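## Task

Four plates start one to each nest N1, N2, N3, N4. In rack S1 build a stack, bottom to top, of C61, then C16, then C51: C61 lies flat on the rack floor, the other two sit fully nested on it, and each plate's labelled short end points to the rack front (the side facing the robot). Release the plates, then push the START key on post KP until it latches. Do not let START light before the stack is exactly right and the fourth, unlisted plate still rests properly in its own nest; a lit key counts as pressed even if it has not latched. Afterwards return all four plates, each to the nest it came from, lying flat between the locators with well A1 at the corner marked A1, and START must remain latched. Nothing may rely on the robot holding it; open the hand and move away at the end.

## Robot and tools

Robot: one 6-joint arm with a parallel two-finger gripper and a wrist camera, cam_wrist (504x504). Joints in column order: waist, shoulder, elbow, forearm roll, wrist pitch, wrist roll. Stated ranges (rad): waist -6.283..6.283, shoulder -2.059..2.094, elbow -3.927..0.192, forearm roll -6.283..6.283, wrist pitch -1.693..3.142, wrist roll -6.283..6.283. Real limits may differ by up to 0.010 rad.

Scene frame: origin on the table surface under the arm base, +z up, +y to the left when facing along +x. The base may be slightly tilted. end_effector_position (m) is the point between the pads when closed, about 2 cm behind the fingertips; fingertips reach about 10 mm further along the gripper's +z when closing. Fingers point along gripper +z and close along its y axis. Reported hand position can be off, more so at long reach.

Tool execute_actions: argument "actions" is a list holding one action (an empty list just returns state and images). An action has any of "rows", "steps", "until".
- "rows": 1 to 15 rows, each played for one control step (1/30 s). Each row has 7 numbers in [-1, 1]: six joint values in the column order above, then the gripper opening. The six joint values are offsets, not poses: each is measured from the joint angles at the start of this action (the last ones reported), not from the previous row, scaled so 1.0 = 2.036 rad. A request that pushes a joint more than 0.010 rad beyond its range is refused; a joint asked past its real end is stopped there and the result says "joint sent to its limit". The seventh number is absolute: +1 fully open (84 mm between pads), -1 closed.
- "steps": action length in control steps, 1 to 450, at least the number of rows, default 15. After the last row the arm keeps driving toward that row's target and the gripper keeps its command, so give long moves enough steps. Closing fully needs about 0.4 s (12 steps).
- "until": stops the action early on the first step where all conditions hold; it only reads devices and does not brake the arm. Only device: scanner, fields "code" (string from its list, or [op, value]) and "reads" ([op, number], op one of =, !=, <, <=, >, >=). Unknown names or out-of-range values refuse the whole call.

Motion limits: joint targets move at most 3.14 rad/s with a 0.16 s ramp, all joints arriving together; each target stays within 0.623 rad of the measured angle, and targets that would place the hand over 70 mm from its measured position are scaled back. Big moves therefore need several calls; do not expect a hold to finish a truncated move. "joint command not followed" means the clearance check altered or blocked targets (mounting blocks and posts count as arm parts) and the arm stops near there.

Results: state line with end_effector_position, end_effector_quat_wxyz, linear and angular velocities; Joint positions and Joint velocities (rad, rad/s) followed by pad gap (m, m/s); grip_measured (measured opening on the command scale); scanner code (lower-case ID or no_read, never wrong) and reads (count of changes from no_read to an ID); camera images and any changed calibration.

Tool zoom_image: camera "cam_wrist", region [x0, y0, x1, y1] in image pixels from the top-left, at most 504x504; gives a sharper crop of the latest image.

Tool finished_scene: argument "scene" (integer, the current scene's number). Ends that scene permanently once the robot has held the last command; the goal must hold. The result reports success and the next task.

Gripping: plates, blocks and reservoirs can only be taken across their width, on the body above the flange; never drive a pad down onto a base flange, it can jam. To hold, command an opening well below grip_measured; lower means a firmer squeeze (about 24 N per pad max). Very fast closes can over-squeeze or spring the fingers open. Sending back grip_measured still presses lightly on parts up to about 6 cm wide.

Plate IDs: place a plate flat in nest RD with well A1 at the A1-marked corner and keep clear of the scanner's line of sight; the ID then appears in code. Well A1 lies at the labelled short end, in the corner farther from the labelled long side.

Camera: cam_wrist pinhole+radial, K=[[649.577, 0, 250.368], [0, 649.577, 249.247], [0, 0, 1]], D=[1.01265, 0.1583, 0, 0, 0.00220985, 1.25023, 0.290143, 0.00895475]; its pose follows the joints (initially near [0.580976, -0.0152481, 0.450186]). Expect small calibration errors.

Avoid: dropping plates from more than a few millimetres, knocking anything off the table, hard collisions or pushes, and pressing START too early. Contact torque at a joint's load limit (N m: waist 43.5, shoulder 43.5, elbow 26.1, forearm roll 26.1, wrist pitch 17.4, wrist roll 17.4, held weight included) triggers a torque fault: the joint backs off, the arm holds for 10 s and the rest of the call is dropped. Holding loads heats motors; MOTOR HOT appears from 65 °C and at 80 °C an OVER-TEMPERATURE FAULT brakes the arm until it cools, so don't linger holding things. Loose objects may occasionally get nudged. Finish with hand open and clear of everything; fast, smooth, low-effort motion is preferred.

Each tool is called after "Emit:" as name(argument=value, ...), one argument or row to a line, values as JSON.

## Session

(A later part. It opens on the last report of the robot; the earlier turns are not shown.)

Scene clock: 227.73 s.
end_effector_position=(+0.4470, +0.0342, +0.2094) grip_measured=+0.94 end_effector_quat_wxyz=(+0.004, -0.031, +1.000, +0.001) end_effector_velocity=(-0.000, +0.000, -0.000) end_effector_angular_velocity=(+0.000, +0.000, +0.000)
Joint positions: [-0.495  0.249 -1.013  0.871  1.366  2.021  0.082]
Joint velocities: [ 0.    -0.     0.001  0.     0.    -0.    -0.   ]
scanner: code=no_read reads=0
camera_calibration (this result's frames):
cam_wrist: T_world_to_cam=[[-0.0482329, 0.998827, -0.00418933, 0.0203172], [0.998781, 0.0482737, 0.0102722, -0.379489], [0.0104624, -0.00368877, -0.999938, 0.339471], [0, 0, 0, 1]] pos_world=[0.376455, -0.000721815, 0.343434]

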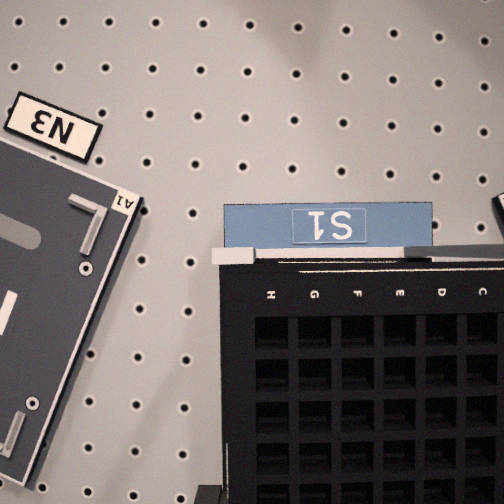

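Emit:
execute_actions(
  actions=[
    {"rows":[[0.0008,-0.0014,0.0002,0.0002,0.0002,0.0014,0.2]],"steps":15},
  ],
)

Emit:
execute_actions(
  actions=[
    {"rows":[[0.0142,0.0022,0.011,0.0111,-0.016,-0.004,0.2]],"steps":20},
  ],
)

Scene clock: 229.90 s.
end_effector_position=(+0.4474, +0.0354, +0.2095) grip_measured=+0.94 end_effector_quat_wxyz=(+0.004, -0.030, +1.000, +0.001) end_effector_velocity=(-0.000, -0.000, -0.000) end_effector_angular_velocity=(+0.000, +0.000, +0.000)
Joint positions: [-0.493  0.246 -1.013  0.872  1.367  2.024  0.082]
Joint velocities: [-0. -0.  0. -0.  0. -0. -0.]
scanner: code=no_read reads=0
camera_calibration (this result's frames):
cam_wrist: T_world_to_cam=[[-0.0480585, 0.998834, -0.0045526, 0.0190762], [0.99879, 0.0481029, 0.0102043, -0.379954], [0.0104114, -0.00405669, -0.999938, 0.339559], [0, 0, 0, 1]] pos_world=[0.376876, 0.000600411, 0.343502]

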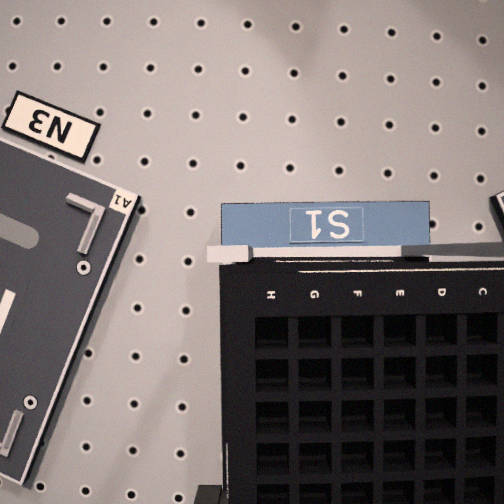

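Scene clock: 230.57 s.
end_effector_position=(+0.4479, +0.0355, +0.1948) grip_measured=+0.94 end_effector_quat_wxyz=(+0.004, -0.031, +1.000, +0.000) end_effector_velocity=(+0.000, -0.000, -0.001) end_effector_angular_velocity=(-0.000, +0.001, -0.000)
Joint positions: [-0.465  0.25  -0.991  0.894  1.334  2.016  0.082]
Joint velocities: [ 0.001  0.001 -0.     0.    -0.001  0.001  0.   ]
scanner: code=no_read reads=0
camera_calibration (this result's frames):
cam_wrist: T_world_to_cam=[[-0.0483122, 0.998818, -0.00541169, 0.019244], [0.99877, 0.0483688, 0.0108706, -0.380449], [0.0111195, -0.00487985, -0.999926, 0.324608], [0, 0, 0, 1]] pos_world=[0.377301, 0.000764623, 0.328824]

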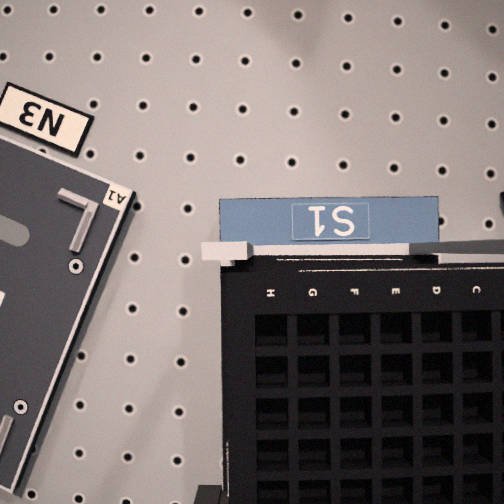

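Emit:
execute_actions(
  actions=[
    {"rows":[[-0.0036,-0.0006,-0.0007,-0.0022,0.0029,-0.0007,0.2]],"steps":18},
  ],
)

Emit:
execute_actions(
  actions=[
    {"rows":[[0.0096,0.002,0.0068,0.0077,-0.0105,-0.0029,0.2]],"steps":20},
  ],
)

Scene clock: 233.17 s.
end_effector_position=(+0.4465, +0.0348, +0.1973) grip_measured=+0.94 end_effector_quat_wxyz=(+0.004, -0.030, +1.000, +0.001) end_effector_velocity=(+0.001, -0.001, +0.002) end_effector_angular_velocity=(-0.003, -0.003, +0.000)
Joint positions: [-0.472  0.249 -0.992  0.89   1.34   2.014  0.082]
Joint velocities: [-0.002 -0.001 -0.001 -0.001 -0.001  0.     0.   ]
scanner: code=no_read reads=0
camera_calibration (this result's frames):
cam_wrist: T_world_to_cam=[[-0.0480478, 0.998836, -0.00419394, 0.0194787], [0.998789, 0.048089, 0.0103549, -0.378932], [0.0105445, -0.00369134, -0.999938, 0.327291], [0, 0, 0, 1]] pos_world=[0.375959, -0.0000254403, 0.331276]

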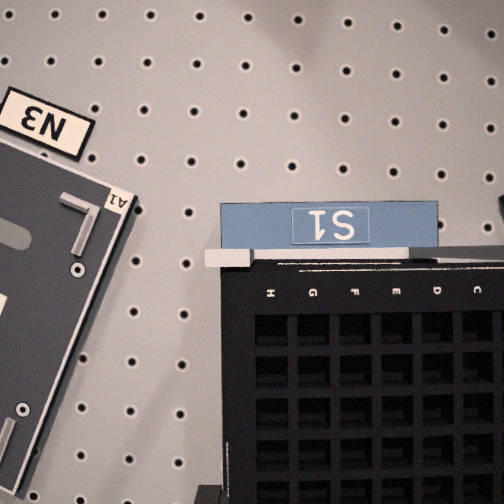

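Scene clock: 233.83 s.
end_effector_position=(+0.4466, +0.0340, +0.1874) grip_measured=+0.94 end_effector_quat_wxyz=(+0.004, -0.030, +1.000, -0.000) end_effector_velocity=(-0.001, +0.001, -0.001) end_effector_angular_velocity=(+0.003, +0.002, -0.000)
Joint positions: [-0.453  0.254 -0.978  0.905  1.317  2.009  0.082]
Joint velocities: [ 0.001 -0.001  0.002  0.001  0.003 -0.    -0.   ]
scanner: code=no_read reads=0
camera_calibration (this result's frames):
cam_wrist: T_world_to_cam=[[-0.0467113, 0.998891, -0.00586537, 0.0200252], [0.998847, 0.0467727, 0.0108202, -0.378912], [0.0110826, -0.00535318, -0.999924, 0.31722], [0, 0, 0, 1]] pos_world=[0.375895, -0.000582113, 0.321413]

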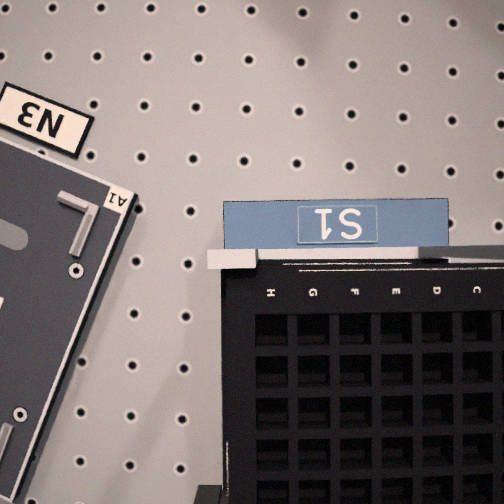

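Emit:
execute_actions(
  actions=[
    {"rows":[[0.0213,0.0056,0.0132,0.0181,-0.0224,-0.003,0.2]],"steps":22},
  ],
)

Emit:
execute_actions(
  actions=[
    {"rows":[[0.0248,0.0087,0.012,0.0223,-0.0243,-0.0088,0.2]],"steps":22},
  ],
)

Emit:
execute_actions(
  actions=[
    {"rows":[[0.0304,0.0138,0.0103,0.0291,-0.0276,-0.012,0.2]],"steps":22},
  ],
)

Scene clock: 236.33 s.
end_effector_position=(+0.4470, +0.0343, +0.1653) grip_measured=+0.93 end_effector_quat_wxyz=(+0.004, -0.026, +1.000, +0.000) end_effector_velocity=(-0.001, -0.000, -0.000) end_effector_angular_velocity=(+0.000, +0.001, -0.001)
Joint positions: [-0.41   0.265 -0.951  0.942  1.272  2.003  0.082]
Joint velocities: [-0.001 -0.     0.001 -0.001 -0.    -0.    -0.   ]
scanner: code=no_read reads=0
camera_calibration (this result's frames):
cam_wrist: T_world_to_cam=[[-0.0391544, 0.999218, -0.00550563, 0.0161475], [0.999175, 0.0392112, 0.0106053, -0.378928], [0.0108129, -0.00508584, -0.999929, 0.295274], [0, 0, 0, 1]] pos_world=[0.376055, 0.00022503, 0.299361]

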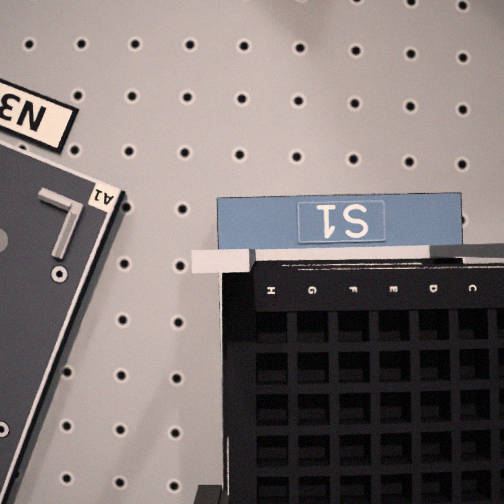

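Scene clock: 237.07 s.
end_effector_position=(+0.4471, +0.0344, +0.1404) grip_measured=+0.93 end_effector_quat_wxyz=(+0.004, -0.026, +1.000, +0.000) end_effector_velocity=(+0.000, +0.000, +0.000) end_effector_angular_velocity=(-0.001, -0.000, +0.001)
Joint positions: [-0.359  0.283 -0.926  0.987  1.223  1.985  0.082]
Joint velocities: [ 0.     0.    -0.001 -0.001 -0.    -0.     0.   ]
scanner: code=no_read reads=0
camera_calibration (this result's frames):
cam_wrist: T_world_to_cam=[[-0.0390253, 0.999224, -0.00530087, 0.0158703], [0.999184, 0.0390781, 0.0102523, -0.378744], [0.0104515, -0.00489644, -0.999933, 0.270478], [0, 0, 0, 1]] pos_world=[0.376227, 0.000267022, 0.274427]

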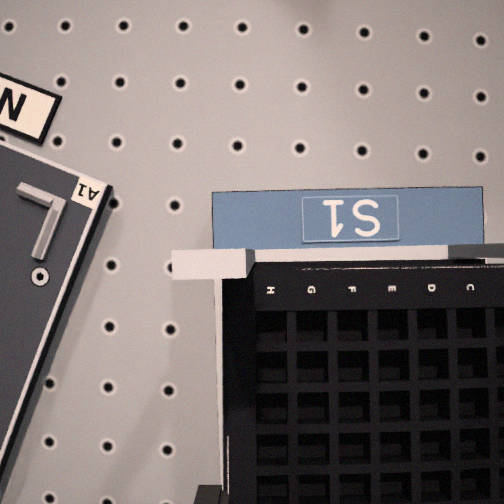

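Scene clock: 237.80 s.
end_effector_position=(+0.4469, +0.0343, +0.1103) grip_measured=+0.93 end_effector_quat_wxyz=(+0.003, -0.026, +1.000, +0.000) end_effector_velocity=(+0.001, -0.000, +0.000) end_effector_angular_velocity=(-0.001, -0.001, +0.000)
Joint positions: [-0.297  0.311 -0.905  1.046  1.167  1.96   0.082]
Joint velocities: [-0.    -0.    -0.001  0.001 -0.001  0.     0.   ]
scanner: code=no_read reads=0
camera_calibration (this result's frames):
cam_wrist: T_world_to_cam=[[-0.0388019, 0.999235, -0.00486412, 0.0156208], [0.999202, 0.0388459, 0.00931637, -0.378125], [0.0094982, -0.00449875, -0.999945, 0.240816], [0, 0, 0, 1]] pos_world=[0.376142, 0.00016313, 0.244402]

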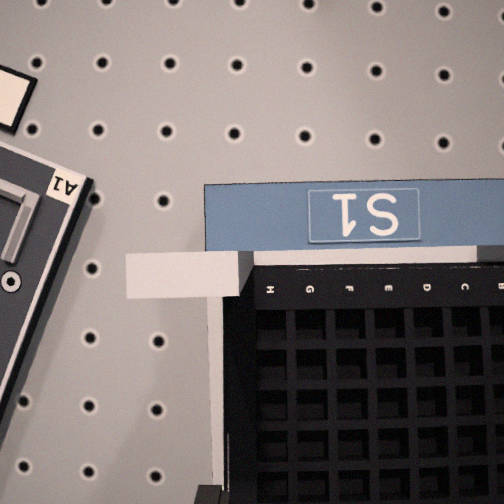

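Emit:
execute_actions(
  actions=[
    {"rows":[[0.0104,0.0056,0.0022,0.0104,-0.0088,-0.0044,0.6],[0.0104,0.0056,0.0022,0.0104,-0.0088,-0.0044,0.6],[0.0104,0.0056,0.0022,0.0104,-0.0088,-0.0044,0.6],[0.0104,0.0056,0.0022,0.0104,-0.0088,-0.0044,0.6],[0.0104,0.0056,0.0022,0.0104,-0.0088,-0.0044,0.6],[0.0104,0.0056,0.0022,0.0104,-0.0088,-0.0044,0.6],[0.0104,0.0056,0.0022,0.0104,-0.0088,-0.0044,0.6],[0.0207,0.0112,0.0043,0.021,-0.0174,-0.009,0.6]],"steps":28},
  ],
)

Scene clock: 242.17 s.
end_effector_position=(+0.4475, +0.0343, +0.0906) grip_measured=+0.94 end_effector_quat_wxyz=(+0.004, -0.026, +1.000, +0.000) end_effector_velocity=(-0.000, +0.000, -0.000) end_effector_angular_velocity=(+0.001, +0.001, -0.000)
Joint positions: [-0.255  0.334 -0.897  1.089  1.131  1.942  0.082]
Joint velocities: [ 0.     0.001  0.    -0.     0.001  0.     0.   ]
scanner: code=no_read reads=0
camera_calibration (this result's frames):
cam_wrist: T_world_to_cam=[[-0.0397956, 0.999194, -0.00531755, 0.0160381], [0.999151, 0.0398493, 0.0104134, -0.378648], [0.0106169, -0.00489863, -0.999932, 0.220671], [0, 0, 0, 1]] pos_world=[0.376622, 0.000144642, 0.224684]

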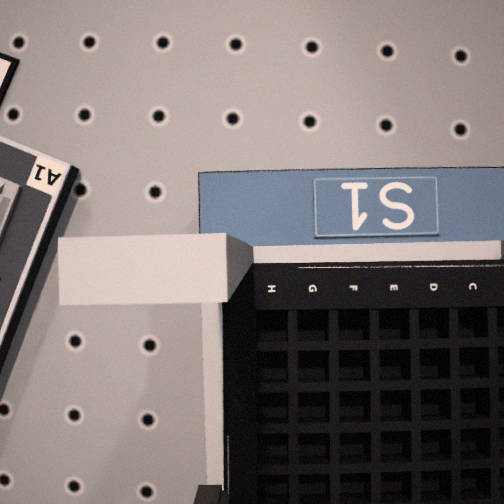

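Emit:
execute_actions(
  actions=[
    {"rows":[[0.0063,0.0037,0.0008,0.0066,-0.0051,-0.0028,0.6]],"steps":18},
  ],
)

Scene clock: 243.70 s.
end_effector_position=(+0.4477, +0.0343, +0.0847) grip_measured=+0.94 end_effector_quat_wxyz=(+0.004, -0.027, +1.000, +0.000) end_effector_velocity=(+0.000, -0.000, +0.000) end_effector_angular_velocity=(-0.000, -0.001, -0.001)
Joint positions: [-0.242  0.341 -0.895  1.103  1.121  1.936  0.082]
Joint velocities: [-0.     0.    -0.001  0.    -0.     0.001  0.   ]
scanner: code=no_read reads=0
camera_calibration (this result's frames):
cam_wrist: T_world_to_cam=[[-0.0401212, 0.99918, -0.00550898, 0.0162077], [0.999134, 0.040179, 0.010815, -0.378826], [0.0110275, -0.0050703, -0.999926, 0.214586], [0, 0, 0, 1]] pos_world=[0.376782, 0.000114424, 0.218756]

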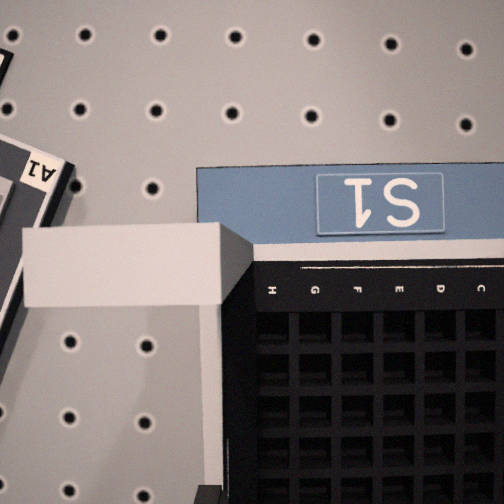

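Emit:
execute_actions(
  actions=[
    {"rows":[[0.00105,0.00063,0.00012,0.0011,-0.00084,-0.00048,0.6],[0.00105,0.00063,0.00012,0.0011,-0.00084,-0.00048,0.6],[0.00105,0.00063,0.00012,0.0011,-0.00084,-0.00048,0.6],[0.00105,0.00063,0.00012,0.0011,-0.00084,-0.00048,0.6],[0.00105,0.00063,0.00012,0.0011,-0.00084,-0.00048,0.6],[0.00105,0.00063,0.00012,0.0011,-0.00084,-0.00048,1]],"steps":20},
  ],
)

Scene clock: 256.87 s.
end_effector_position=(+0.4471, +0.0347, +0.0831) grip_measured=+1.00 end_effector_quat_wxyz=(+0.003, -0.026, +1.000, +0.001) end_effector_velocity=(+0.000, -0.000, +0.001) end_effector_angular_velocity=(-0.001, -0.002, -0.001)
Joint positions: [-0.24   0.342 -0.894  1.105  1.12   1.935  0.084]
Joint velocities: [-0.002 -0.001 -0.    -0.    -0.001  0.001  0.   ]
scanner: code=no_read reads=0
camera_calibration (this result's frames):
cam_wrist: T_world_to_cam=[[-0.0399077, 0.999196, -0.00383365, 0.0155095], [0.99916, 0.0399415, 0.00917053, -0.378107], [0.00931628, -0.00346446, -0.999951, 0.213699], [0, 0, 0, 1]] pos_world=[0.376418, 0.000345472, 0.217215]

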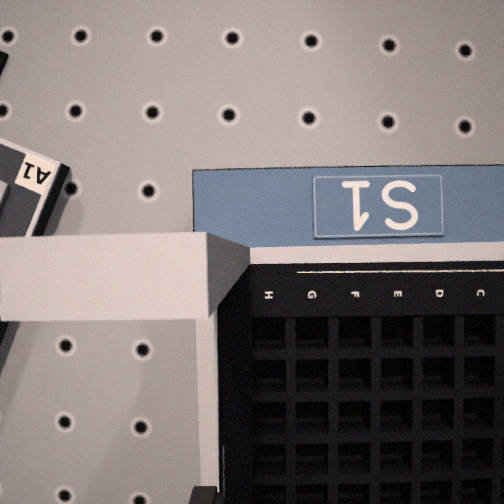

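Emit:
execute_actions(
  actions=[
    {"rows":[[-0.0584,-0.029,-0.0157,-0.058,0.0506,0.0246,1]],"steps":20},
  ],
)

Emit:
execute_actions(
  actions=[
    {"rows":[[-0.1498,-0.026,-0.1085,-0.115,0.166,0.02,1]],"steps":25},
  ],
)

Scene clock: 258.57 s.
end_effector_position=(+0.4468, +0.0347, +0.1398) grip_measured=+1.00 end_effector_quat_wxyz=(+0.003, -0.026, +1.000, +0.001) end_effector_velocity=(+0.000, -0.001, +0.001) end_effector_angular_velocity=(-0.002, -0.002, +0.000)
Joint positions: [-0.358  0.284 -0.926  0.987  1.224  1.985  0.084]
Joint velocities: [-0.002 -0.001 -0.    -0.001 -0.001 -0.    -0.   ]
scanner: code=no_read reads=0
camera_calibration (this result's frames):
cam_wrist: T_world_to_cam=[[-0.0389343, 0.999233, -0.00418728, 0.0153089], [0.999205, 0.0389687, 0.00846432, -0.378212], [0.008621, -0.00385439, -0.999955, 0.270679], [0, 0, 0, 1]] pos_world=[0.376174, 0.000484622, 0.273932]

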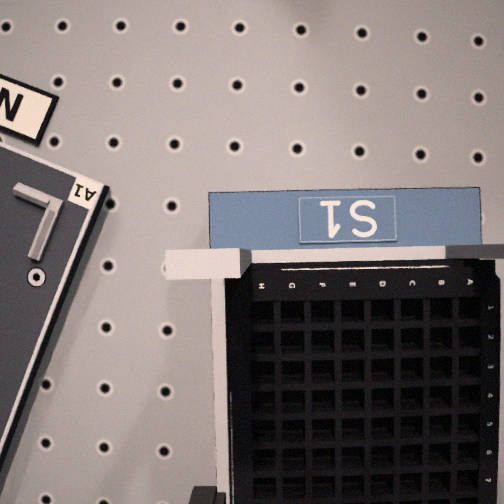

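Scene clock: 259.40 s.
end_effector_position=(+0.4326, +0.0346, +0.2968) grip_measured=+1.00 end_effector_quat_wxyz=(+0.002, -0.040, +0.999, +0.000) end_effector_velocity=(+0.000, -0.001, +0.002) end_effector_angular_velocity=(-0.003, -0.003, -0.000)
Joint positions: [-0.662  0.231 -1.147  0.753  1.561  2.026  0.084]
Joint velocities: [-0.004 -0.001 -0.002 -0.001  0.    -0.    -0.   ]
scanner: code=no_read reads=0
camera_calibration (this result's frames):
cam_wrist: T_world_to_cam=[[-0.068059, 0.997666, -0.00554869, 0.0285695], [0.997655, 0.0680962, 0.00682519, -0.365178], [0.0071871, -0.00507116, -0.999961, 0.428443], [0, 0, 0, 1]] pos_world=[0.363187, -0.00146289, 0.431078]

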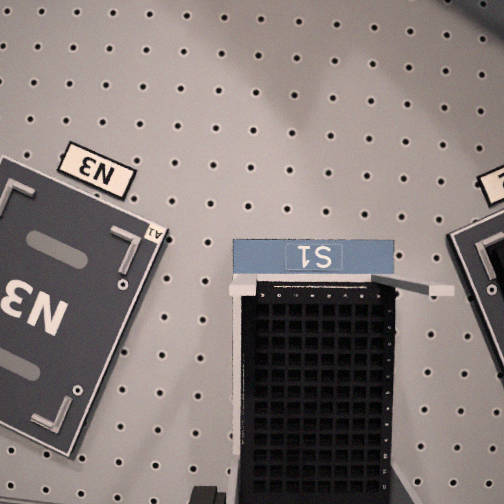

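Emit:
execute_actions(
  actions=[
    {"rows":[[0.107,-0.2706,0.162,0.0565,0.008,-0.057,1]],"steps":35},
  ],
)

Scene clock: 263.93 s.
end_effector_position=(+0.4002, +0.2150, +0.2470) grip_measured=+1.00 end_effector_quat_wxyz=(+0.003, -0.240, +0.971, -0.000) end_effector_velocity=(-0.000, +0.000, -0.000) end_effector_angular_velocity=(+0.000, +0.001, +0.000)
Joint positions: [-0.445 -0.32  -0.817  0.868  1.578  1.91   0.084]
Joint velocities: [ 0.    -0.001  0.001 -0.     0.001  0.    -0.   ]
scanner: code=no_read reads=0
camera_calibration (this result's frames):
cam_wrist: T_world_to_cam=[[-0.454697, 0.890618, -0.00708906, 0.0242392], [0.890586, 0.454745, 0.00803796, -0.385448], [0.0103825, -0.00265858, -0.999943, 0.378069], [0, 0, 0, 1]] pos_world=[0.35037, 0.154697, 0.381317]

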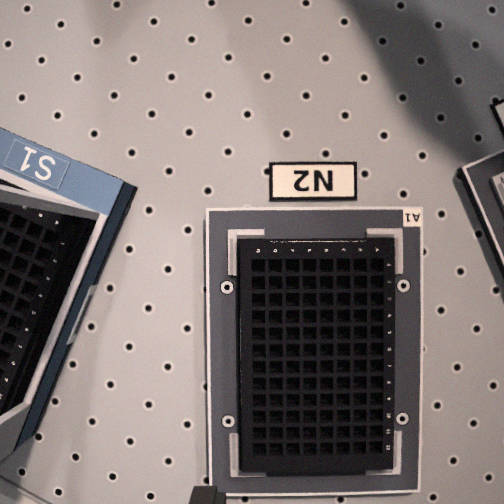

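Emit:
execute_actions(
  actions=[
    {"rows":[[0.2407,0.0416,0.1248,0.1492,-0.2554,-0.0354,1]],"steps":35},
  ],
)

Scene clock: 270.47 s.
end_effector_position=(+0.3931, +0.2084, +0.0673) grip_measured=+1.00 end_effector_quat_wxyz=(+0.003, -0.240, +0.971, -0.001) end_effector_velocity=(-0.000, +0.000, -0.000) end_effector_angular_velocity=(+0.000, +0.001, +0.000)
Joint positions: [ 0.045 -0.235 -0.563  1.172  1.058  1.838  0.084]
Joint velocities: [ 0.001  0.    -0.    -0.     0.001  0.     0.   ]
scanner: code=no_read reads=0
camera_calibration (this result's frames):
cam_wrist: T_world_to_cam=[[-0.455037, 0.890421, -0.00954653, 0.0259751], [0.890397, 0.455112, 0.00816437, -0.374698], [0.0116145, -0.0047851, -0.999921, 0.198307], [0, 0, 0, 1]] pos_world=[0.343146, 0.14835, 0.201599]

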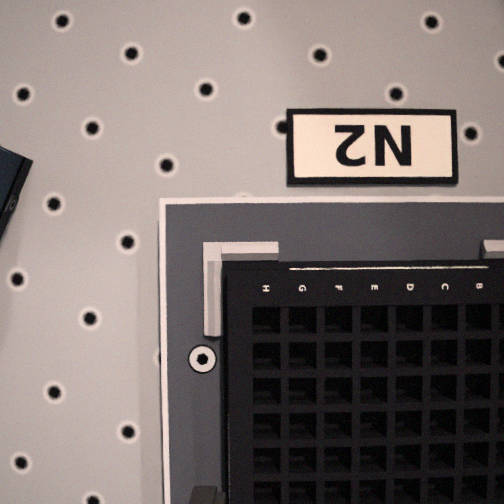

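Emit:
execute_actions(
  actions=[
    {"rows":[[0.015,0.0104,-0.001,0.0138,-0.0132,-0.006,1]],"steps":15},
  ],
)

Scene clock: 275.00 s.
end_effector_position=(+0.3940, +0.2086, +0.0568) grip_measured=+1.00 end_effector_quat_wxyz=(+0.004, -0.241, +0.971, -0.001) end_effector_velocity=(-0.001, -0.000, -0.000) end_effector_angular_velocity=(+0.000, +0.001, -0.001)
Joint positions: [ 0.076 -0.214 -0.565  1.2    1.031  1.825  0.084]
Joint velocities: [ 0.001  0.     0.001 -0.     0.    -0.     0.   ]
scanner: code=no_read reads=0
camera_calibration (this result's frames):
cam_wrist: T_world_to_cam=[[-0.455643, 0.890117, -0.00904757, 0.0263318], [0.89008, 0.455716, 0.0089939, -0.37553], [0.0121287, -0.00395505, -0.999919, 0.187442], [0, 0, 0, 1]] pos_world=[0.343977, 0.148438, 0.191042]

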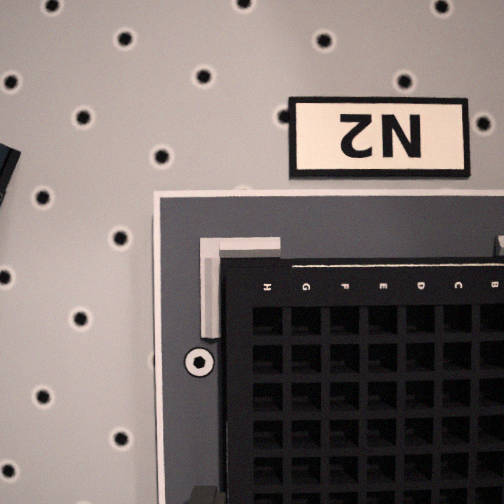

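Emit:
execute_actions(
  actions=[
    {"rows":[[-0.0022,-0.0009,0.0043,0,0,-0.004,1]],"steps":12},
  ],
)

Scene clock: 277.47 s.
end_effector_position=(+0.3914, +0.2058, +0.0569) grip_measured=+1.00 end_effector_quat_wxyz=(+0.003, -0.241, +0.971, -0.001) end_effector_velocity=(-0.000, -0.000, -0.000) end_effector_angular_velocity=(+0.000, +0.001, -0.000)
Joint positions: [ 0.071 -0.216 -0.556  1.2    1.031  1.817  0.084]
Joint velocities: [ 0.     0.     0.    -0.     0.001 -0.    -0.   ]
scanner: code=no_read reads=0
camera_calibration (this result's frames):
cam_wrist: T_world_to_cam=[[-0.455745, 0.890057, -0.00977216, 0.0277805], [0.890034, 0.455822, 0.00806316, -0.371838], [0.011631, -0.00502281, -0.99992, 0.187992], [0, 0, 0, 1]] pos_world=[0.341423, 0.14571, 0.191246]

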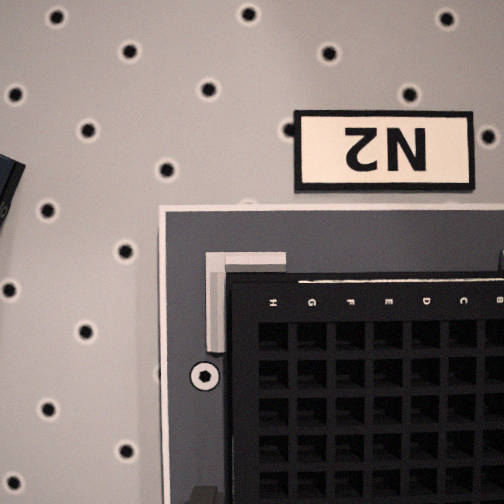

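Emit:
execute_actions(
  actions=[
    {"rows":[[0.0231,0.0158,-0.0026,0.0207,-0.0198,-0.008,1]],"steps":18},
  ],
)

Scene clock: 279.37 s.
end_effector_position=(+0.3923, +0.2063, +0.0411) grip_measured=+1.00 end_effector_quat_wxyz=(+0.003, -0.241, +0.971, -0.002) end_effector_velocity=(+0.000, -0.000, -0.000) end_effector_angular_velocity=(-0.001, -0.001, -0.000)
Joint positions: [ 0.118 -0.184 -0.562  1.242  0.991  1.801  0.084]
Joint velocities: [ 0.001  0.001 -0.     0.    -0.002 -0.     0.   ]
scanner: code=no_read reads=0
camera_calibration (this result's frames):
cam_wrist: T_world_to_cam=[[-0.455809, 0.890013, -0.0107107, 0.0276339], [0.890001, 0.455895, 0.0076341, -0.372812], [0.0116774, -0.00605282, -0.999913, 0.172378], [0, 0, 0, 1]] pos_world=[0.342386, 0.146412, 0.175505]

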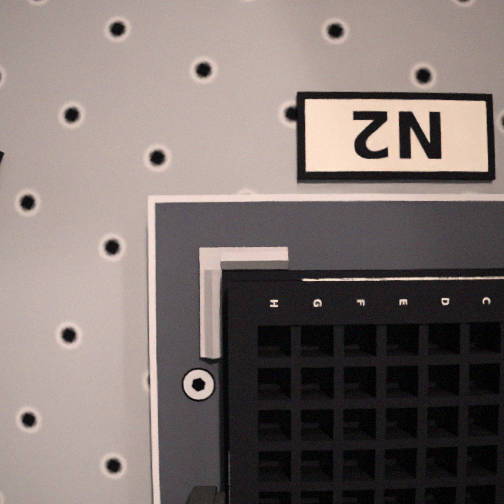

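Emit:
execute_actions(
  actions=[
    {"rows":[[0.0011,0.0005,-0.0022,0,0,0.002,1],[0.0011,0.0005,-0.0022,0,0,0.002,1],[0.0011,0.0005,-0.0022,0,0,0.002,1],[0.0011,0.0005,-0.0022,0,0,0.002,1],[0.0011,0.0005,-0.0022,0,0,0.002,1],[0.0011,0.0005,-0.0022,0,0,0.002,1],[0.0011,0.0005,-0.0022,0,0,0.002,1],[0.0011,0.0005,-0.0022,0,0,0.002,1],[0.0011,0.0005,-0.0022,0,0,0.002,1],[0.0011,0.0005,-0.0022,0,0,0.002,0.7],[0.0011,0.0005,-0.0022,0,0,0.002,0.2]],"steps":24},
  ],
)

Emit:
execute_actions(
  actions=[
    {"rows":[[-0.0375,-0.026,0.0025,-0.0345,0.033,0.015,0.2]],"steps":18},
  ],
)

Scene clock: 282.23 s.
end_effector_position=(+0.3938, +0.2078, +0.0411) grip_measured=+0.94 end_effector_quat_wxyz=(+0.003, -0.241, +0.971, -0.002) end_effector_velocity=(-0.000, -0.000, -0.000) end_effector_angular_velocity=(-0.000, +0.000, +0.000)
Joint positions: [ 0.12  -0.183 -0.566  1.242  0.99   1.805  0.082]
Joint velocities: [ 0.  0.  0. -0. -0. -0.  0.]
scanner: code=no_read reads=0
camera_calibration (this result's frames):
cam_wrist: T_world_to_cam=[[-0.455856, 0.889991, -0.0105372, 0.0270172], [0.889967, 0.455945, 0.00852256, -0.374864], [0.0123894, -0.00549269, -0.999908, 0.17197], [0, 0, 0, 1]] pos_world=[0.343802, 0.147817, 0.175434]

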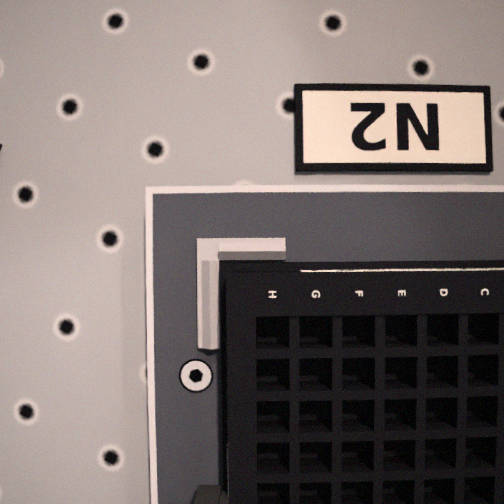

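Scene clock: 282.83 s.
end_effector_position=(+0.3927, +0.2078, +0.0674) grip_measured=+0.93 end_effector_quat_wxyz=(+0.003, -0.240, +0.971, -0.002) end_effector_velocity=(+0.001, -0.000, +0.001) end_effector_angular_velocity=(-0.001, -0.002, +0.001)
Joint positions: [ 0.044 -0.236 -0.561  1.172  1.058  1.836  0.082]
Joint velocities: [-0.002 -0.001 -0.    -0.001 -0.001 -0.     0.   ]
scanner: code=no_read reads=0
camera_calibration (this result's frames):
cam_wrist: T_world_to_cam=[[-0.455329, 0.890268, -0.00993611, 0.0264941], [0.890245, 0.455409, 0.00822783, -0.373994], [0.01185, -0.00509919, -0.999917, 0.198398], [0, 0, 0, 1]] pos_world=[0.342659, 0.147745, 0.201722]

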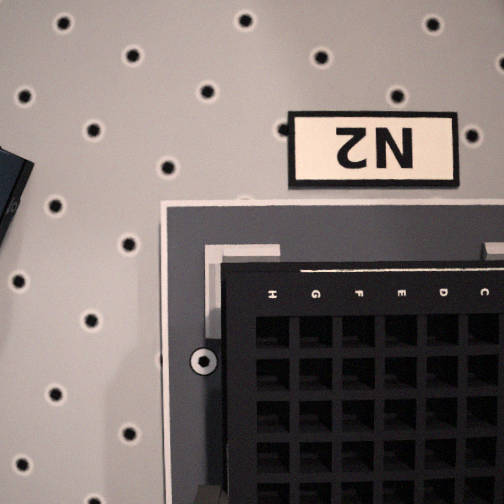

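Emit:
execute_actions(
  actions=[
    {"rows":[[-0.2402,-0.0413,-0.1257,-0.1493,0.2554,0.0363,0.2]],"steps":30},
  ],
)

Emit:
execute_actions(
  actions=[
    {"rows":[[-0.0417,0.275,-0.108,-0.0113,-0.085,0.0619,0.2]],"steps":35},
  ],
)

Scene clock: 286.07 s.
end_effector_position=(+0.4002, +0.2149, +0.2470) grip_measured=+0.93 end_effector_quat_wxyz=(+0.003, -0.240, +0.971, -0.000) end_effector_velocity=(+0.000, +0.000, +0.001) end_effector_angular_velocity=(-0.001, -0.001, +0.000)
Joint positions: [-0.445 -0.32  -0.817  0.868  1.578  1.91   0.082]
Joint velocities: [-0.002 -0.001 -0.002 -0.001  0.001  0.001  0.   ]
scanner: code=no_read reads=0
camera_calibration (this result's frames):
cam_wrist: T_world_to_cam=[[-0.454723, 0.890605, -0.00707918, 0.0243164], [0.890575, 0.45477, 0.00781589, -0.385304], [0.0101803, -0.00275047, -0.999944, 0.378105], [0, 0, 0, 1]] pos_world=[0.35035, 0.154608, 0.381268]

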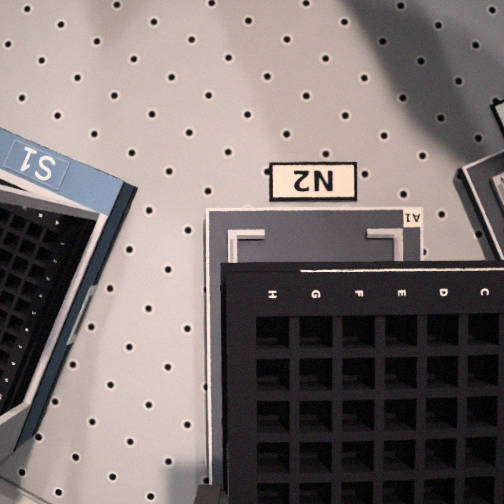

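Scene clock: 287.23 s.
end_effector_position=(+0.4453, +0.0348, +0.2277) grip_measured=+0.93 end_effector_quat_wxyz=(+0.004, -0.028, +1.000, -0.000) end_effector_velocity=(-0.000, -0.000, -0.001) end_effector_angular_velocity=(+0.002, +0.001, -0.002)
Joint positions: [-0.529  0.24  -1.037  0.845  1.405  2.036  0.082]
Joint velocities: [-0.     0.002  0.     0.     0.001  0.    -0.   ]
scanner: code=no_read reads=0
camera_calibration (this result's frames):
cam_wrist: T_world_to_cam=[[-0.0428468, 0.999065, -0.0056948, 0.0176591], [0.999024, 0.0429048, 0.0104947, -0.377993], [0.0107292, -0.00523958, -0.999929, 0.357671], [0, 0, 0, 1]] pos_world=[0.374544, 0.000449134, 0.361713]

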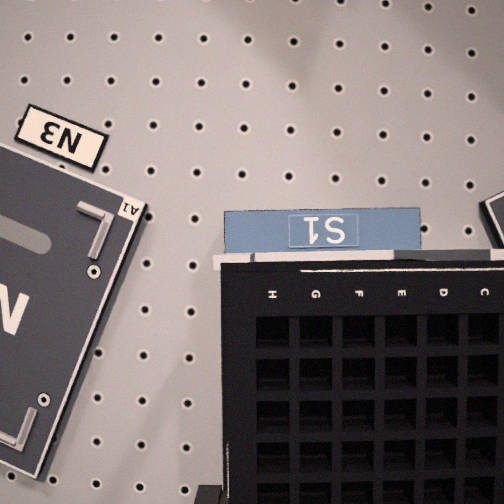

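To z.197, then z.165.

Emit:
execute_actions(
  actions=[
    {"rows":[[0.028,0.0044,0.0221,0.0221,-0.0319,-0.0079,0.2]],"steps":20},
  ],
)

Emit:
execute_actions(
  actions=[
    {"rows":[[0.0305,0.0079,0.0201,0.0255,-0.0334,-0.0083,0.2]],"steps":25},
  ],
)

Scene clock: 293.53 s.
end_effector_position=(+0.4469, +0.0347, +0.1979) grip_measured=+0.94 end_effector_quat_wxyz=(+0.005, -0.028, +1.000, +0.000) end_effector_velocity=(+0.000, -0.000, -0.000) end_effector_angular_velocity=(-0.000, +0.000, -0.000)
Joint positions: [-0.473  0.249 -0.992  0.89   1.34   2.019  0.082]
Joint velocities: [ 0.001  0.001  0.     0.    -0.001  0.     0.   ]
scanner: code=no_read reads=0
camera_calibration (this result's frames):
cam_wrist: T_world_to_cam=[[-0.0432733, 0.999048, -0.0054645, 0.0177311], [0.99899, 0.0433356, 0.0118504, -0.379535], [0.0120759, -0.00494617, -0.999915, 0.327256], [0, 0, 0, 1]] pos_world=[0.375967, 0.000351746, 0.331823]

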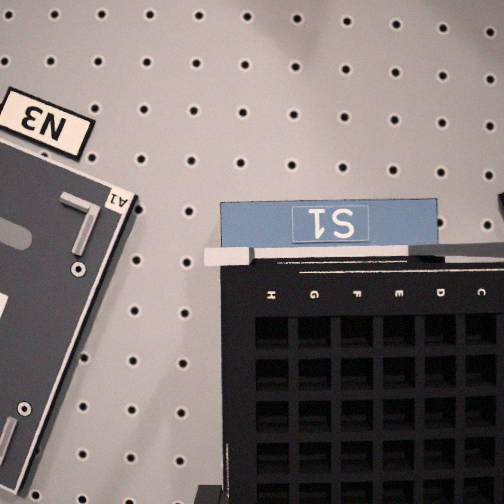

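Scene clock: 294.37 s.
end_effector_position=(+0.4470, +0.0339, +0.1659) grip_measured=+0.93 end_effector_quat_wxyz=(+0.005, -0.026, +1.000, -0.001) end_effector_velocity=(+0.000, +0.001, +0.000) end_effector_angular_velocity=(+0.001, -0.001, +0.001)
Joint positions: [-0.411  0.265 -0.951  0.942  1.271  2.003  0.082]
Joint velocities: [ 0.    -0.    -0.001  0.001  0.001 -0.001 -0.   ]
scanner: code=no_read reads=0
camera_calibration (this result's frames):
cam_wrist: T_world_to_cam=[[-0.038694, 0.999229, -0.00669393, 0.0165561], [0.99918, 0.0387702, 0.0116582, -0.379129], [0.0119087, -0.00623734, -0.99991, 0.295403], [0, 0, 0, 1]] pos_world=[0.375941, -0.0000019144, 0.299907]

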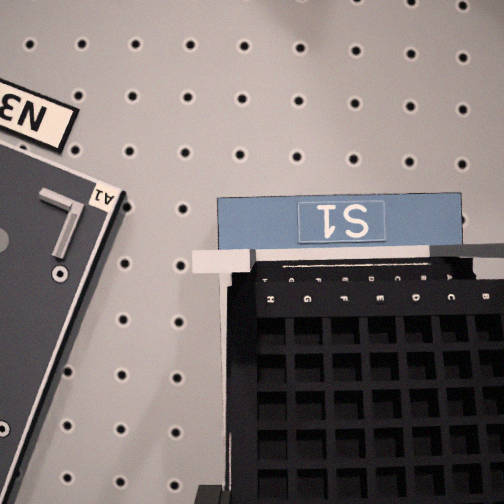

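Emit:
execute_actions(
  actions=[
    {"rows":[[-0.0007,-0.0019,0.0036,0.0002,-0.0006,-0.0018,0.2]],"steps":12},
  ],
)

Emit:
execute_actions(
  actions=[
    {"rows":[[0.025,0.0088,0.0123,0.0221,-0.024,-0.0088,0.2]],"steps":25},
  ],
)

Scene clock: 296.27 s.
end_effector_position=(+0.4455, +0.0339, +0.1660) grip_measured=+0.93 end_effector_quat_wxyz=(+0.005, -0.026, +1.000, -0.001) end_effector_velocity=(-0.002, -0.000, -0.001) end_effector_angular_velocity=(+0.002, +0.005, -0.002)
Joint positions: [-0.412  0.261 -0.944  0.942  1.27   1.999  0.082]
Joint velocities: [ 0.     0.001  0.003 -0.002  0.002 -0.001  0.   ]
scanner: code=no_read reads=0
camera_calibration (this result's frames):
cam_wrist: T_world_to_cam=[[-0.0394089, 0.999199, -0.00698383, 0.0168226], [0.999133, 0.0394983, 0.0131663, -0.377874], [0.0134316, -0.00645891, -0.999889, 0.294865], [0, 0, 0, 1]] pos_world=[0.374249, 0.0000208283, 0.299925]

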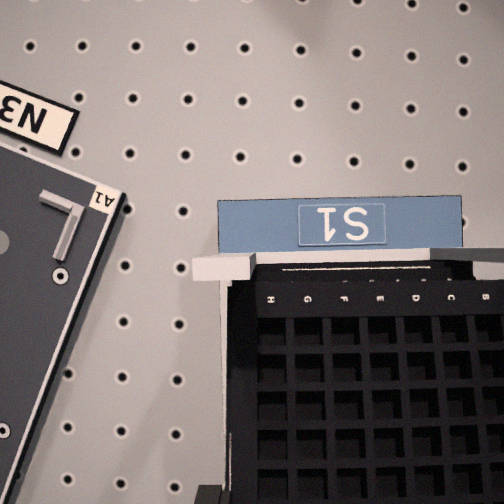

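Scene clock: 297.10 s.
end_effector_position=(+0.4452, +0.0340, +0.1408) grip_measured=+0.93 end_effector_quat_wxyz=(+0.005, -0.026, +1.000, -0.000) end_effector_velocity=(-0.000, +0.000, -0.000) end_effector_angular_velocity=(+0.001, +0.000, +0.000)
Joint positions: [-0.362  0.279 -0.919  0.987  1.221  1.981  0.082]
Joint velocities: [-0.     0.    -0.    -0.     0.001 -0.    -0.   ]
scanner: code=no_read reads=0
camera_calibration (this result's frames):
cam_wrist: T_world_to_cam=[[-0.0390266, 0.999219, -0.00623416, 0.0162625], [0.999168, 0.039097, 0.0116008, -0.377073], [0.0118355, -0.00577624, -0.999913, 0.270345], [0, 0, 0, 1]] pos_world=[0.374195, 0.0000541841, 0.274798]

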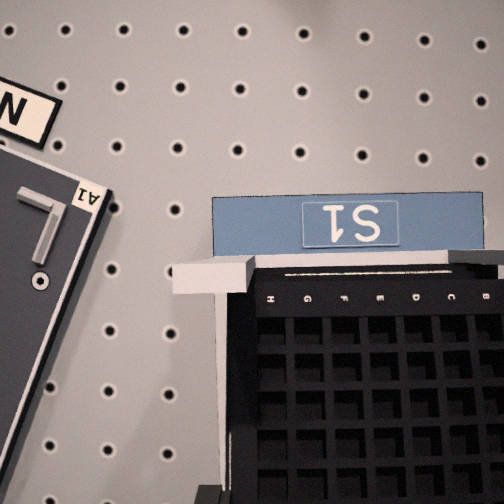

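Inside now. Descend to z.110 with softer grip.

Emit:
execute_actions(
  actions=[
    {"rows":[[0.0305,0.0138,0.0103,0.029,-0.0275,-0.0123,0.6]],"steps":40},
  ],
)

Scene clock: 299.40 s.
end_effector_position=(+0.4454, +0.0340, +0.1110) grip_measured=+0.93 end_effector_quat_wxyz=(+0.004, -0.026, +1.000, -0.000) end_effector_velocity=(+0.000, -0.000, +0.000) end_effector_angular_velocity=(-0.000, -0.000, -0.001)
Joint positions: [-0.299  0.307 -0.899  1.046  1.165  1.956  0.082]
Joint velocities: [-0.  0. -0.  0. -0.  0.  0.]
scanner: code=no_read reads=0
camera_calibration (this result's frames):
cam_wrist: T_world_to_cam=[[-0.0400393, 0.999179, -0.00623702, 0.016527], [0.999135, 0.0401063, 0.0110204, -0.376822], [0.0112615, -0.00579037, -0.99992, 0.240818], [0, 0, 0, 1]] pos_world=[0.374446, -0.0000060823, 0.245055]

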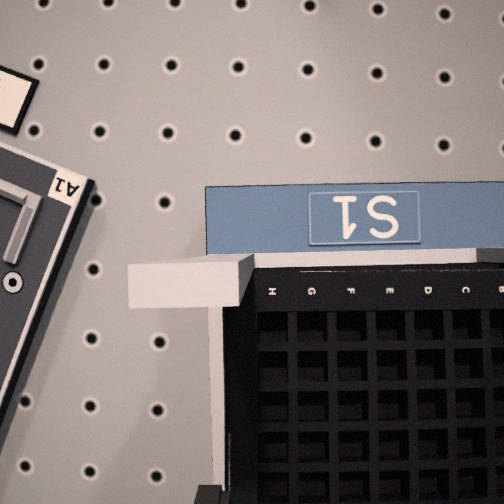

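Emit:
execute_actions(
  actions=[
    {"rows":[[0.0143,0.009,-0.0001,0.014,-0.0114,-0.0046,0.6]],"steps":30},
  ],
)

Scene clock: 301.47 s.
end_effector_position=(+0.4474, +0.0340, +0.0978) grip_measured=+0.93 end_effector_quat_wxyz=(+0.004, -0.027, +1.000, -0.000) end_effector_velocity=(-0.000, -0.000, -0.000) end_effector_angular_velocity=(+0.001, +0.001, -0.000)
Joint positions: [-0.27   0.325 -0.899  1.075  1.142  1.947  0.082]
Joint velocities: [-0.     0.     0.001 -0.     0.    -0.    -0.   ]
scanner: code=no_read reads=0
camera_calibration (this result's frames):
cam_wrist: T_world_to_cam=[[-0.0403922, 0.999164, -0.0062493, 0.0167208], [0.999114, 0.0404626, 0.0115704, -0.378782], [0.0118136, -0.00577641, -0.999914, 0.227317], [0, 0, 0, 1]] pos_world=[0.376436, -0.0000673012, 0.231785]

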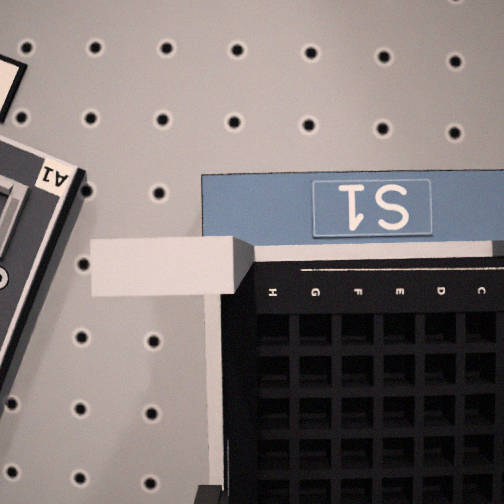

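Emit:
execute_actions(
  actions=[
    {"rows":[[0.0016,0.0009,0.0003,0.0016,-0.0014,-0.0007,0.6],[0.0016,0.0009,0.0003,0.0016,-0.0014,-0.0007,0.6],[0.0016,0.0009,0.0003,0.0016,-0.0014,-0.0007,0.6],[0.0016,0.0009,0.0003,0.0016,-0.0014,-0.0007,0.6],[0.0016,0.0009,0.0003,0.0016,-0.0014,-0.0007,0.6],[0.0016,0.0009,0.0003,0.0016,-0.0014,-0.0007,0.6],[0.0016,0.0009,0.0003,0.0016,-0.0014,-0.0007,0.6],[0.0016,0.0009,0.0003,0.0016,-0.0014,-0.0007,0.6],[0.0016,0.0009,0.0003,0.0016,-0.0014,-0.0007,1]],"steps":22},
  ],
)

Emit:
execute_actions(
  actions=[
    {"rows":[[-0.0452,-0.0216,-0.0138,-0.0447,0.041,0.0192,1]],"steps":20},
  ],
)

Emit:
execute_actions(
  actions=[
    {"rows":[[-0.1498,-0.026,-0.1085,-0.115,0.166,0.02,1]],"steps":25},
  ],
)

Scene clock: 305.63 s.
end_effector_position=(+0.4467, +0.0342, +0.0956) grip_measured=+1.00 end_effector_quat_wxyz=(+0.004, -0.026, +1.000, +0.000) end_effector_velocity=(+0.003, -0.001, +0.003) end_effector_angular_velocity=(-0.005, -0.007, +0.003)
Joint positions: [-0.266  0.327 -0.897  1.078  1.14   1.945  0.084]
Joint velocities: [-0.003 -0.002 -0.004  0.    -0.004 -0.    -0.   ]
scanner: code=no_read reads=0
camera_calibration (this result's frames):
cam_wrist: T_world_to_cam=[[-0.0396998, 0.9992, -0.00479624, 0.0160058], [0.999163, 0.0397449, 0.00970725, -0.377825], [0.00989011, -0.00440685, -0.999941, 0.225925], [0, 0, 0, 1]] pos_world=[0.37591, 0.0000192235, 0.229657]

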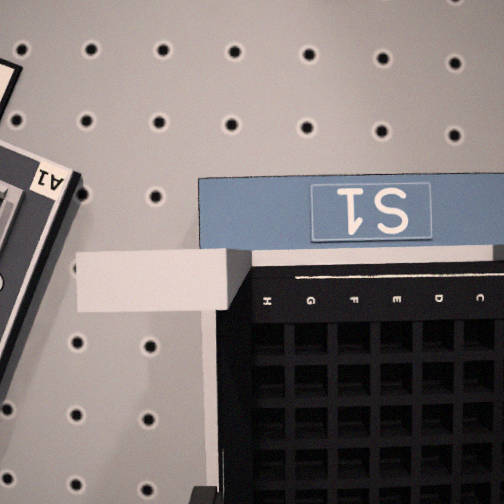

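Scene clock: 306.30 s.
end_effector_position=(+0.4463, +0.0347, +0.1395) grip_measured=+1.00 end_effector_quat_wxyz=(+0.003, -0.026, +1.000, +0.001) end_effector_velocity=(-0.000, -0.000, +0.001) end_effector_angular_velocity=(-0.000, -0.001, -0.001)
Joint positions: [-0.358  0.283 -0.925  0.987  1.224  1.984  0.084]
Joint velocities: [-0.001 -0.001  0.    -0.     0.     0.     0.   ]
scanner: code=no_read reads=0
camera_calibration (this result's frames):
cam_wrist: T_world_to_cam=[[-0.0387146, 0.999244, -0.00351361, 0.0150734], [0.999217, 0.0387417, 0.00800004, -0.377624], [0.00813011, -0.00320114, -0.999962, 0.270624], [0, 0, 0, 1]] pos_world=[0.375711, 0.00043412, 0.273688]

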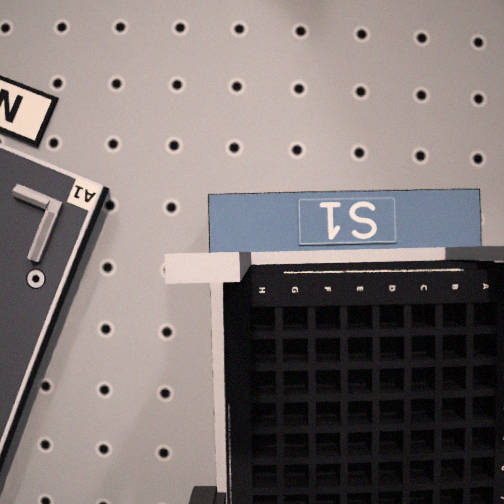

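Scene clock: 307.13 s.
end_effector_position=(+0.4322, +0.0347, +0.2964) grip_measured=+1.00 end_effector_quat_wxyz=(+0.002, -0.040, +0.999, +0.001) end_effector_velocity=(+0.000, -0.000, +0.002) end_effector_angular_velocity=(-0.003, -0.003, +0.000)
Joint positions: [-0.662  0.231 -1.145  0.753  1.562  2.025  0.084]
Joint velocities: [-0.004 -0.001 -0.002 -0.001  0.    -0.     0.   ]
scanner: code=no_read reads=0
camera_calibration (this result's frames):
cam_wrist: T_world_to_cam=[[-0.067988, 0.997676, -0.00459002, 0.0281752], [0.997663, 0.0680171, 0.00652073, -0.364706], [0.00681777, -0.00413596, -0.999968, 0.428238], [0, 0, 0, 1]] pos_world=[0.36285, -0.00153231, 0.430732]

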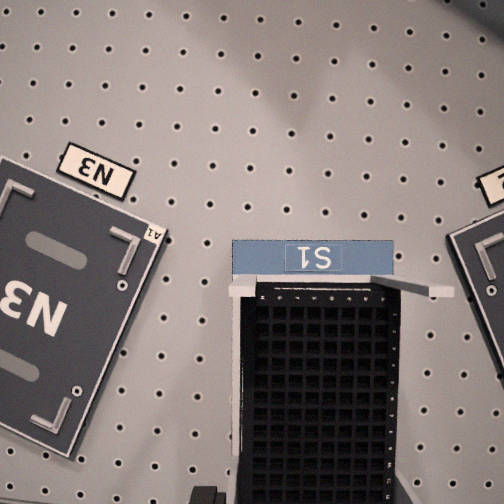

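Emit:
execute_actions(
  actions=[
    {"rows":[[-0.304,-0.698,0.222,0.001,0.549,0.479,1]],"steps":60},
  ],
)

Scene clock: 314.53 s.
end_effector_position=(+0.1611, +0.3873, +0.2756) grip_measured=+1.00 end_effector_quat_wxyz=(+0.003, +0.340, +0.940, +0.001) end_effector_velocity=(-0.000, +0.000, -0.000) end_effector_angular_velocity=(+0.000, +0.001, -0.000)
Joint positions: [-1.281 -1.19  -0.693  0.755  2.679  3.     0.084]
Joint velocities: [ 0.     0.    -0.001 -0.     0.001  0.    -0.   ]
scanner: code=no_read reads=0
camera_calibration (this result's frames):
cam_wrist: T_world_to_cam=[[0.649154, 0.760655, -0.00161835, -0.366784], [0.760641, -0.649124, 0.00793723, 0.197413], [0.00498699, -0.00638347, -0.999967, 0.411863], [0, 0, 0, 1]] pos_world=[0.0858855, 0.409771, 0.409689]

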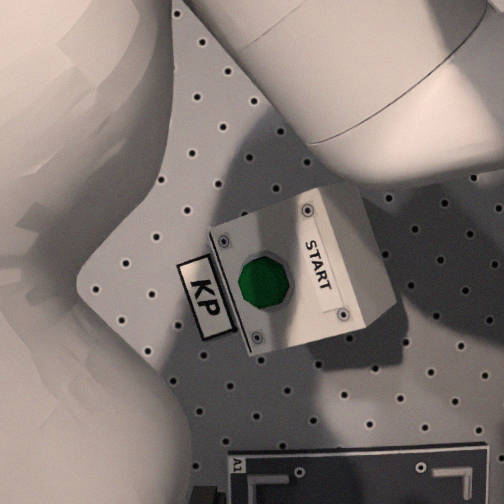

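Emit:
execute_actions(
  actions=[
    {"rows":[[0.3905,0.108,0.0693,0.0702,-0.4057,-0.25,-1]],"steps":40},
  ],
)

Emit:
execute_actions(
  actions=[
    {"rows":[[0.45,-0.087,0.0992,0.0201,-0.1115,0,-1]],"steps":45},
  ],
)

Scene clock: 329.07 s.
end_effector_position=(+0.2742, +0.3329, +0.2365) grip_measured=-1.00 end_effector_quat_wxyz=(+0.004, -0.089, +0.996, -0.001) end_effector_velocity=(+0.000, +0.000, +0.000) end_effector_angular_velocity=(-0.001, -0.001, +0.001)
Joint positions: [-0.486 -0.97  -0.552  0.898  1.853  2.491  0.   ]
Joint velocities: [ 0.     0.    -0.002 -0.    -0.001  0.     0.   ]
scanner: code=no_read reads=0
camera_calibration (this result's frames):
cam_wrist: T_world_to_cam=[[-0.164138, 0.986411, -0.00720754, -0.2497], [0.986374, 0.164206, 0.0101489, -0.256794], [0.0111945, -0.00544351, -0.999923, 0.369801], [0, 0, 0, 1]] pos_world=[0.20817, 0.290487, 0.370579]

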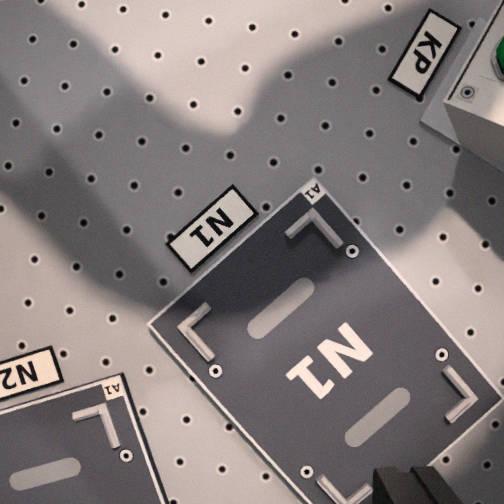

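Scene clock: 330.57 s.
end_effector_position=(+0.1171, +0.4040, +0.1147) grip_measured=-1.00 end_effector_quat_wxyz=(-0.239, -0.336, +0.907, +0.090) end_effector_velocity=(-0.000, -0.001, -0.000) end_effector_angular_velocity=(-0.001, +0.002, -0.001)
Joint positions: [ 0.43  -1.148 -0.35   0.939  1.626  2.491  0.   ]
Joint velocities: [ 0.    -0.     0.002 -0.     0.001  0.     0.   ]
scanner: code=no_read reads=0
camera_calibration (this result's frames):
cam_wrist: T_world_to_cam=[[-0.56059, 0.766451, 0.313515, -0.248002], [0.668655, 0.642303, -0.374631, -0.22407], [-0.488507, -0.000381387, -0.87256, 0.292107], [0, 0, 0, 1]] pos_world=[0.153494, 0.334114, 0.24869]

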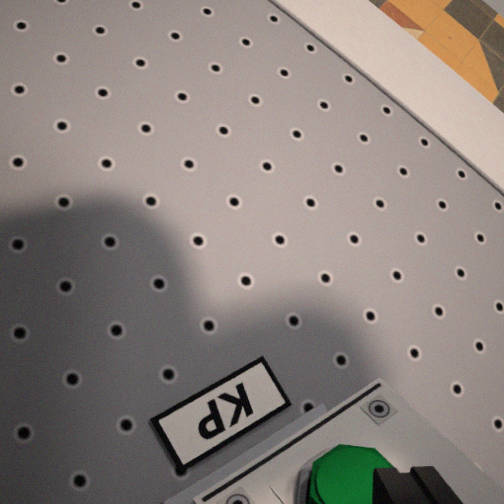

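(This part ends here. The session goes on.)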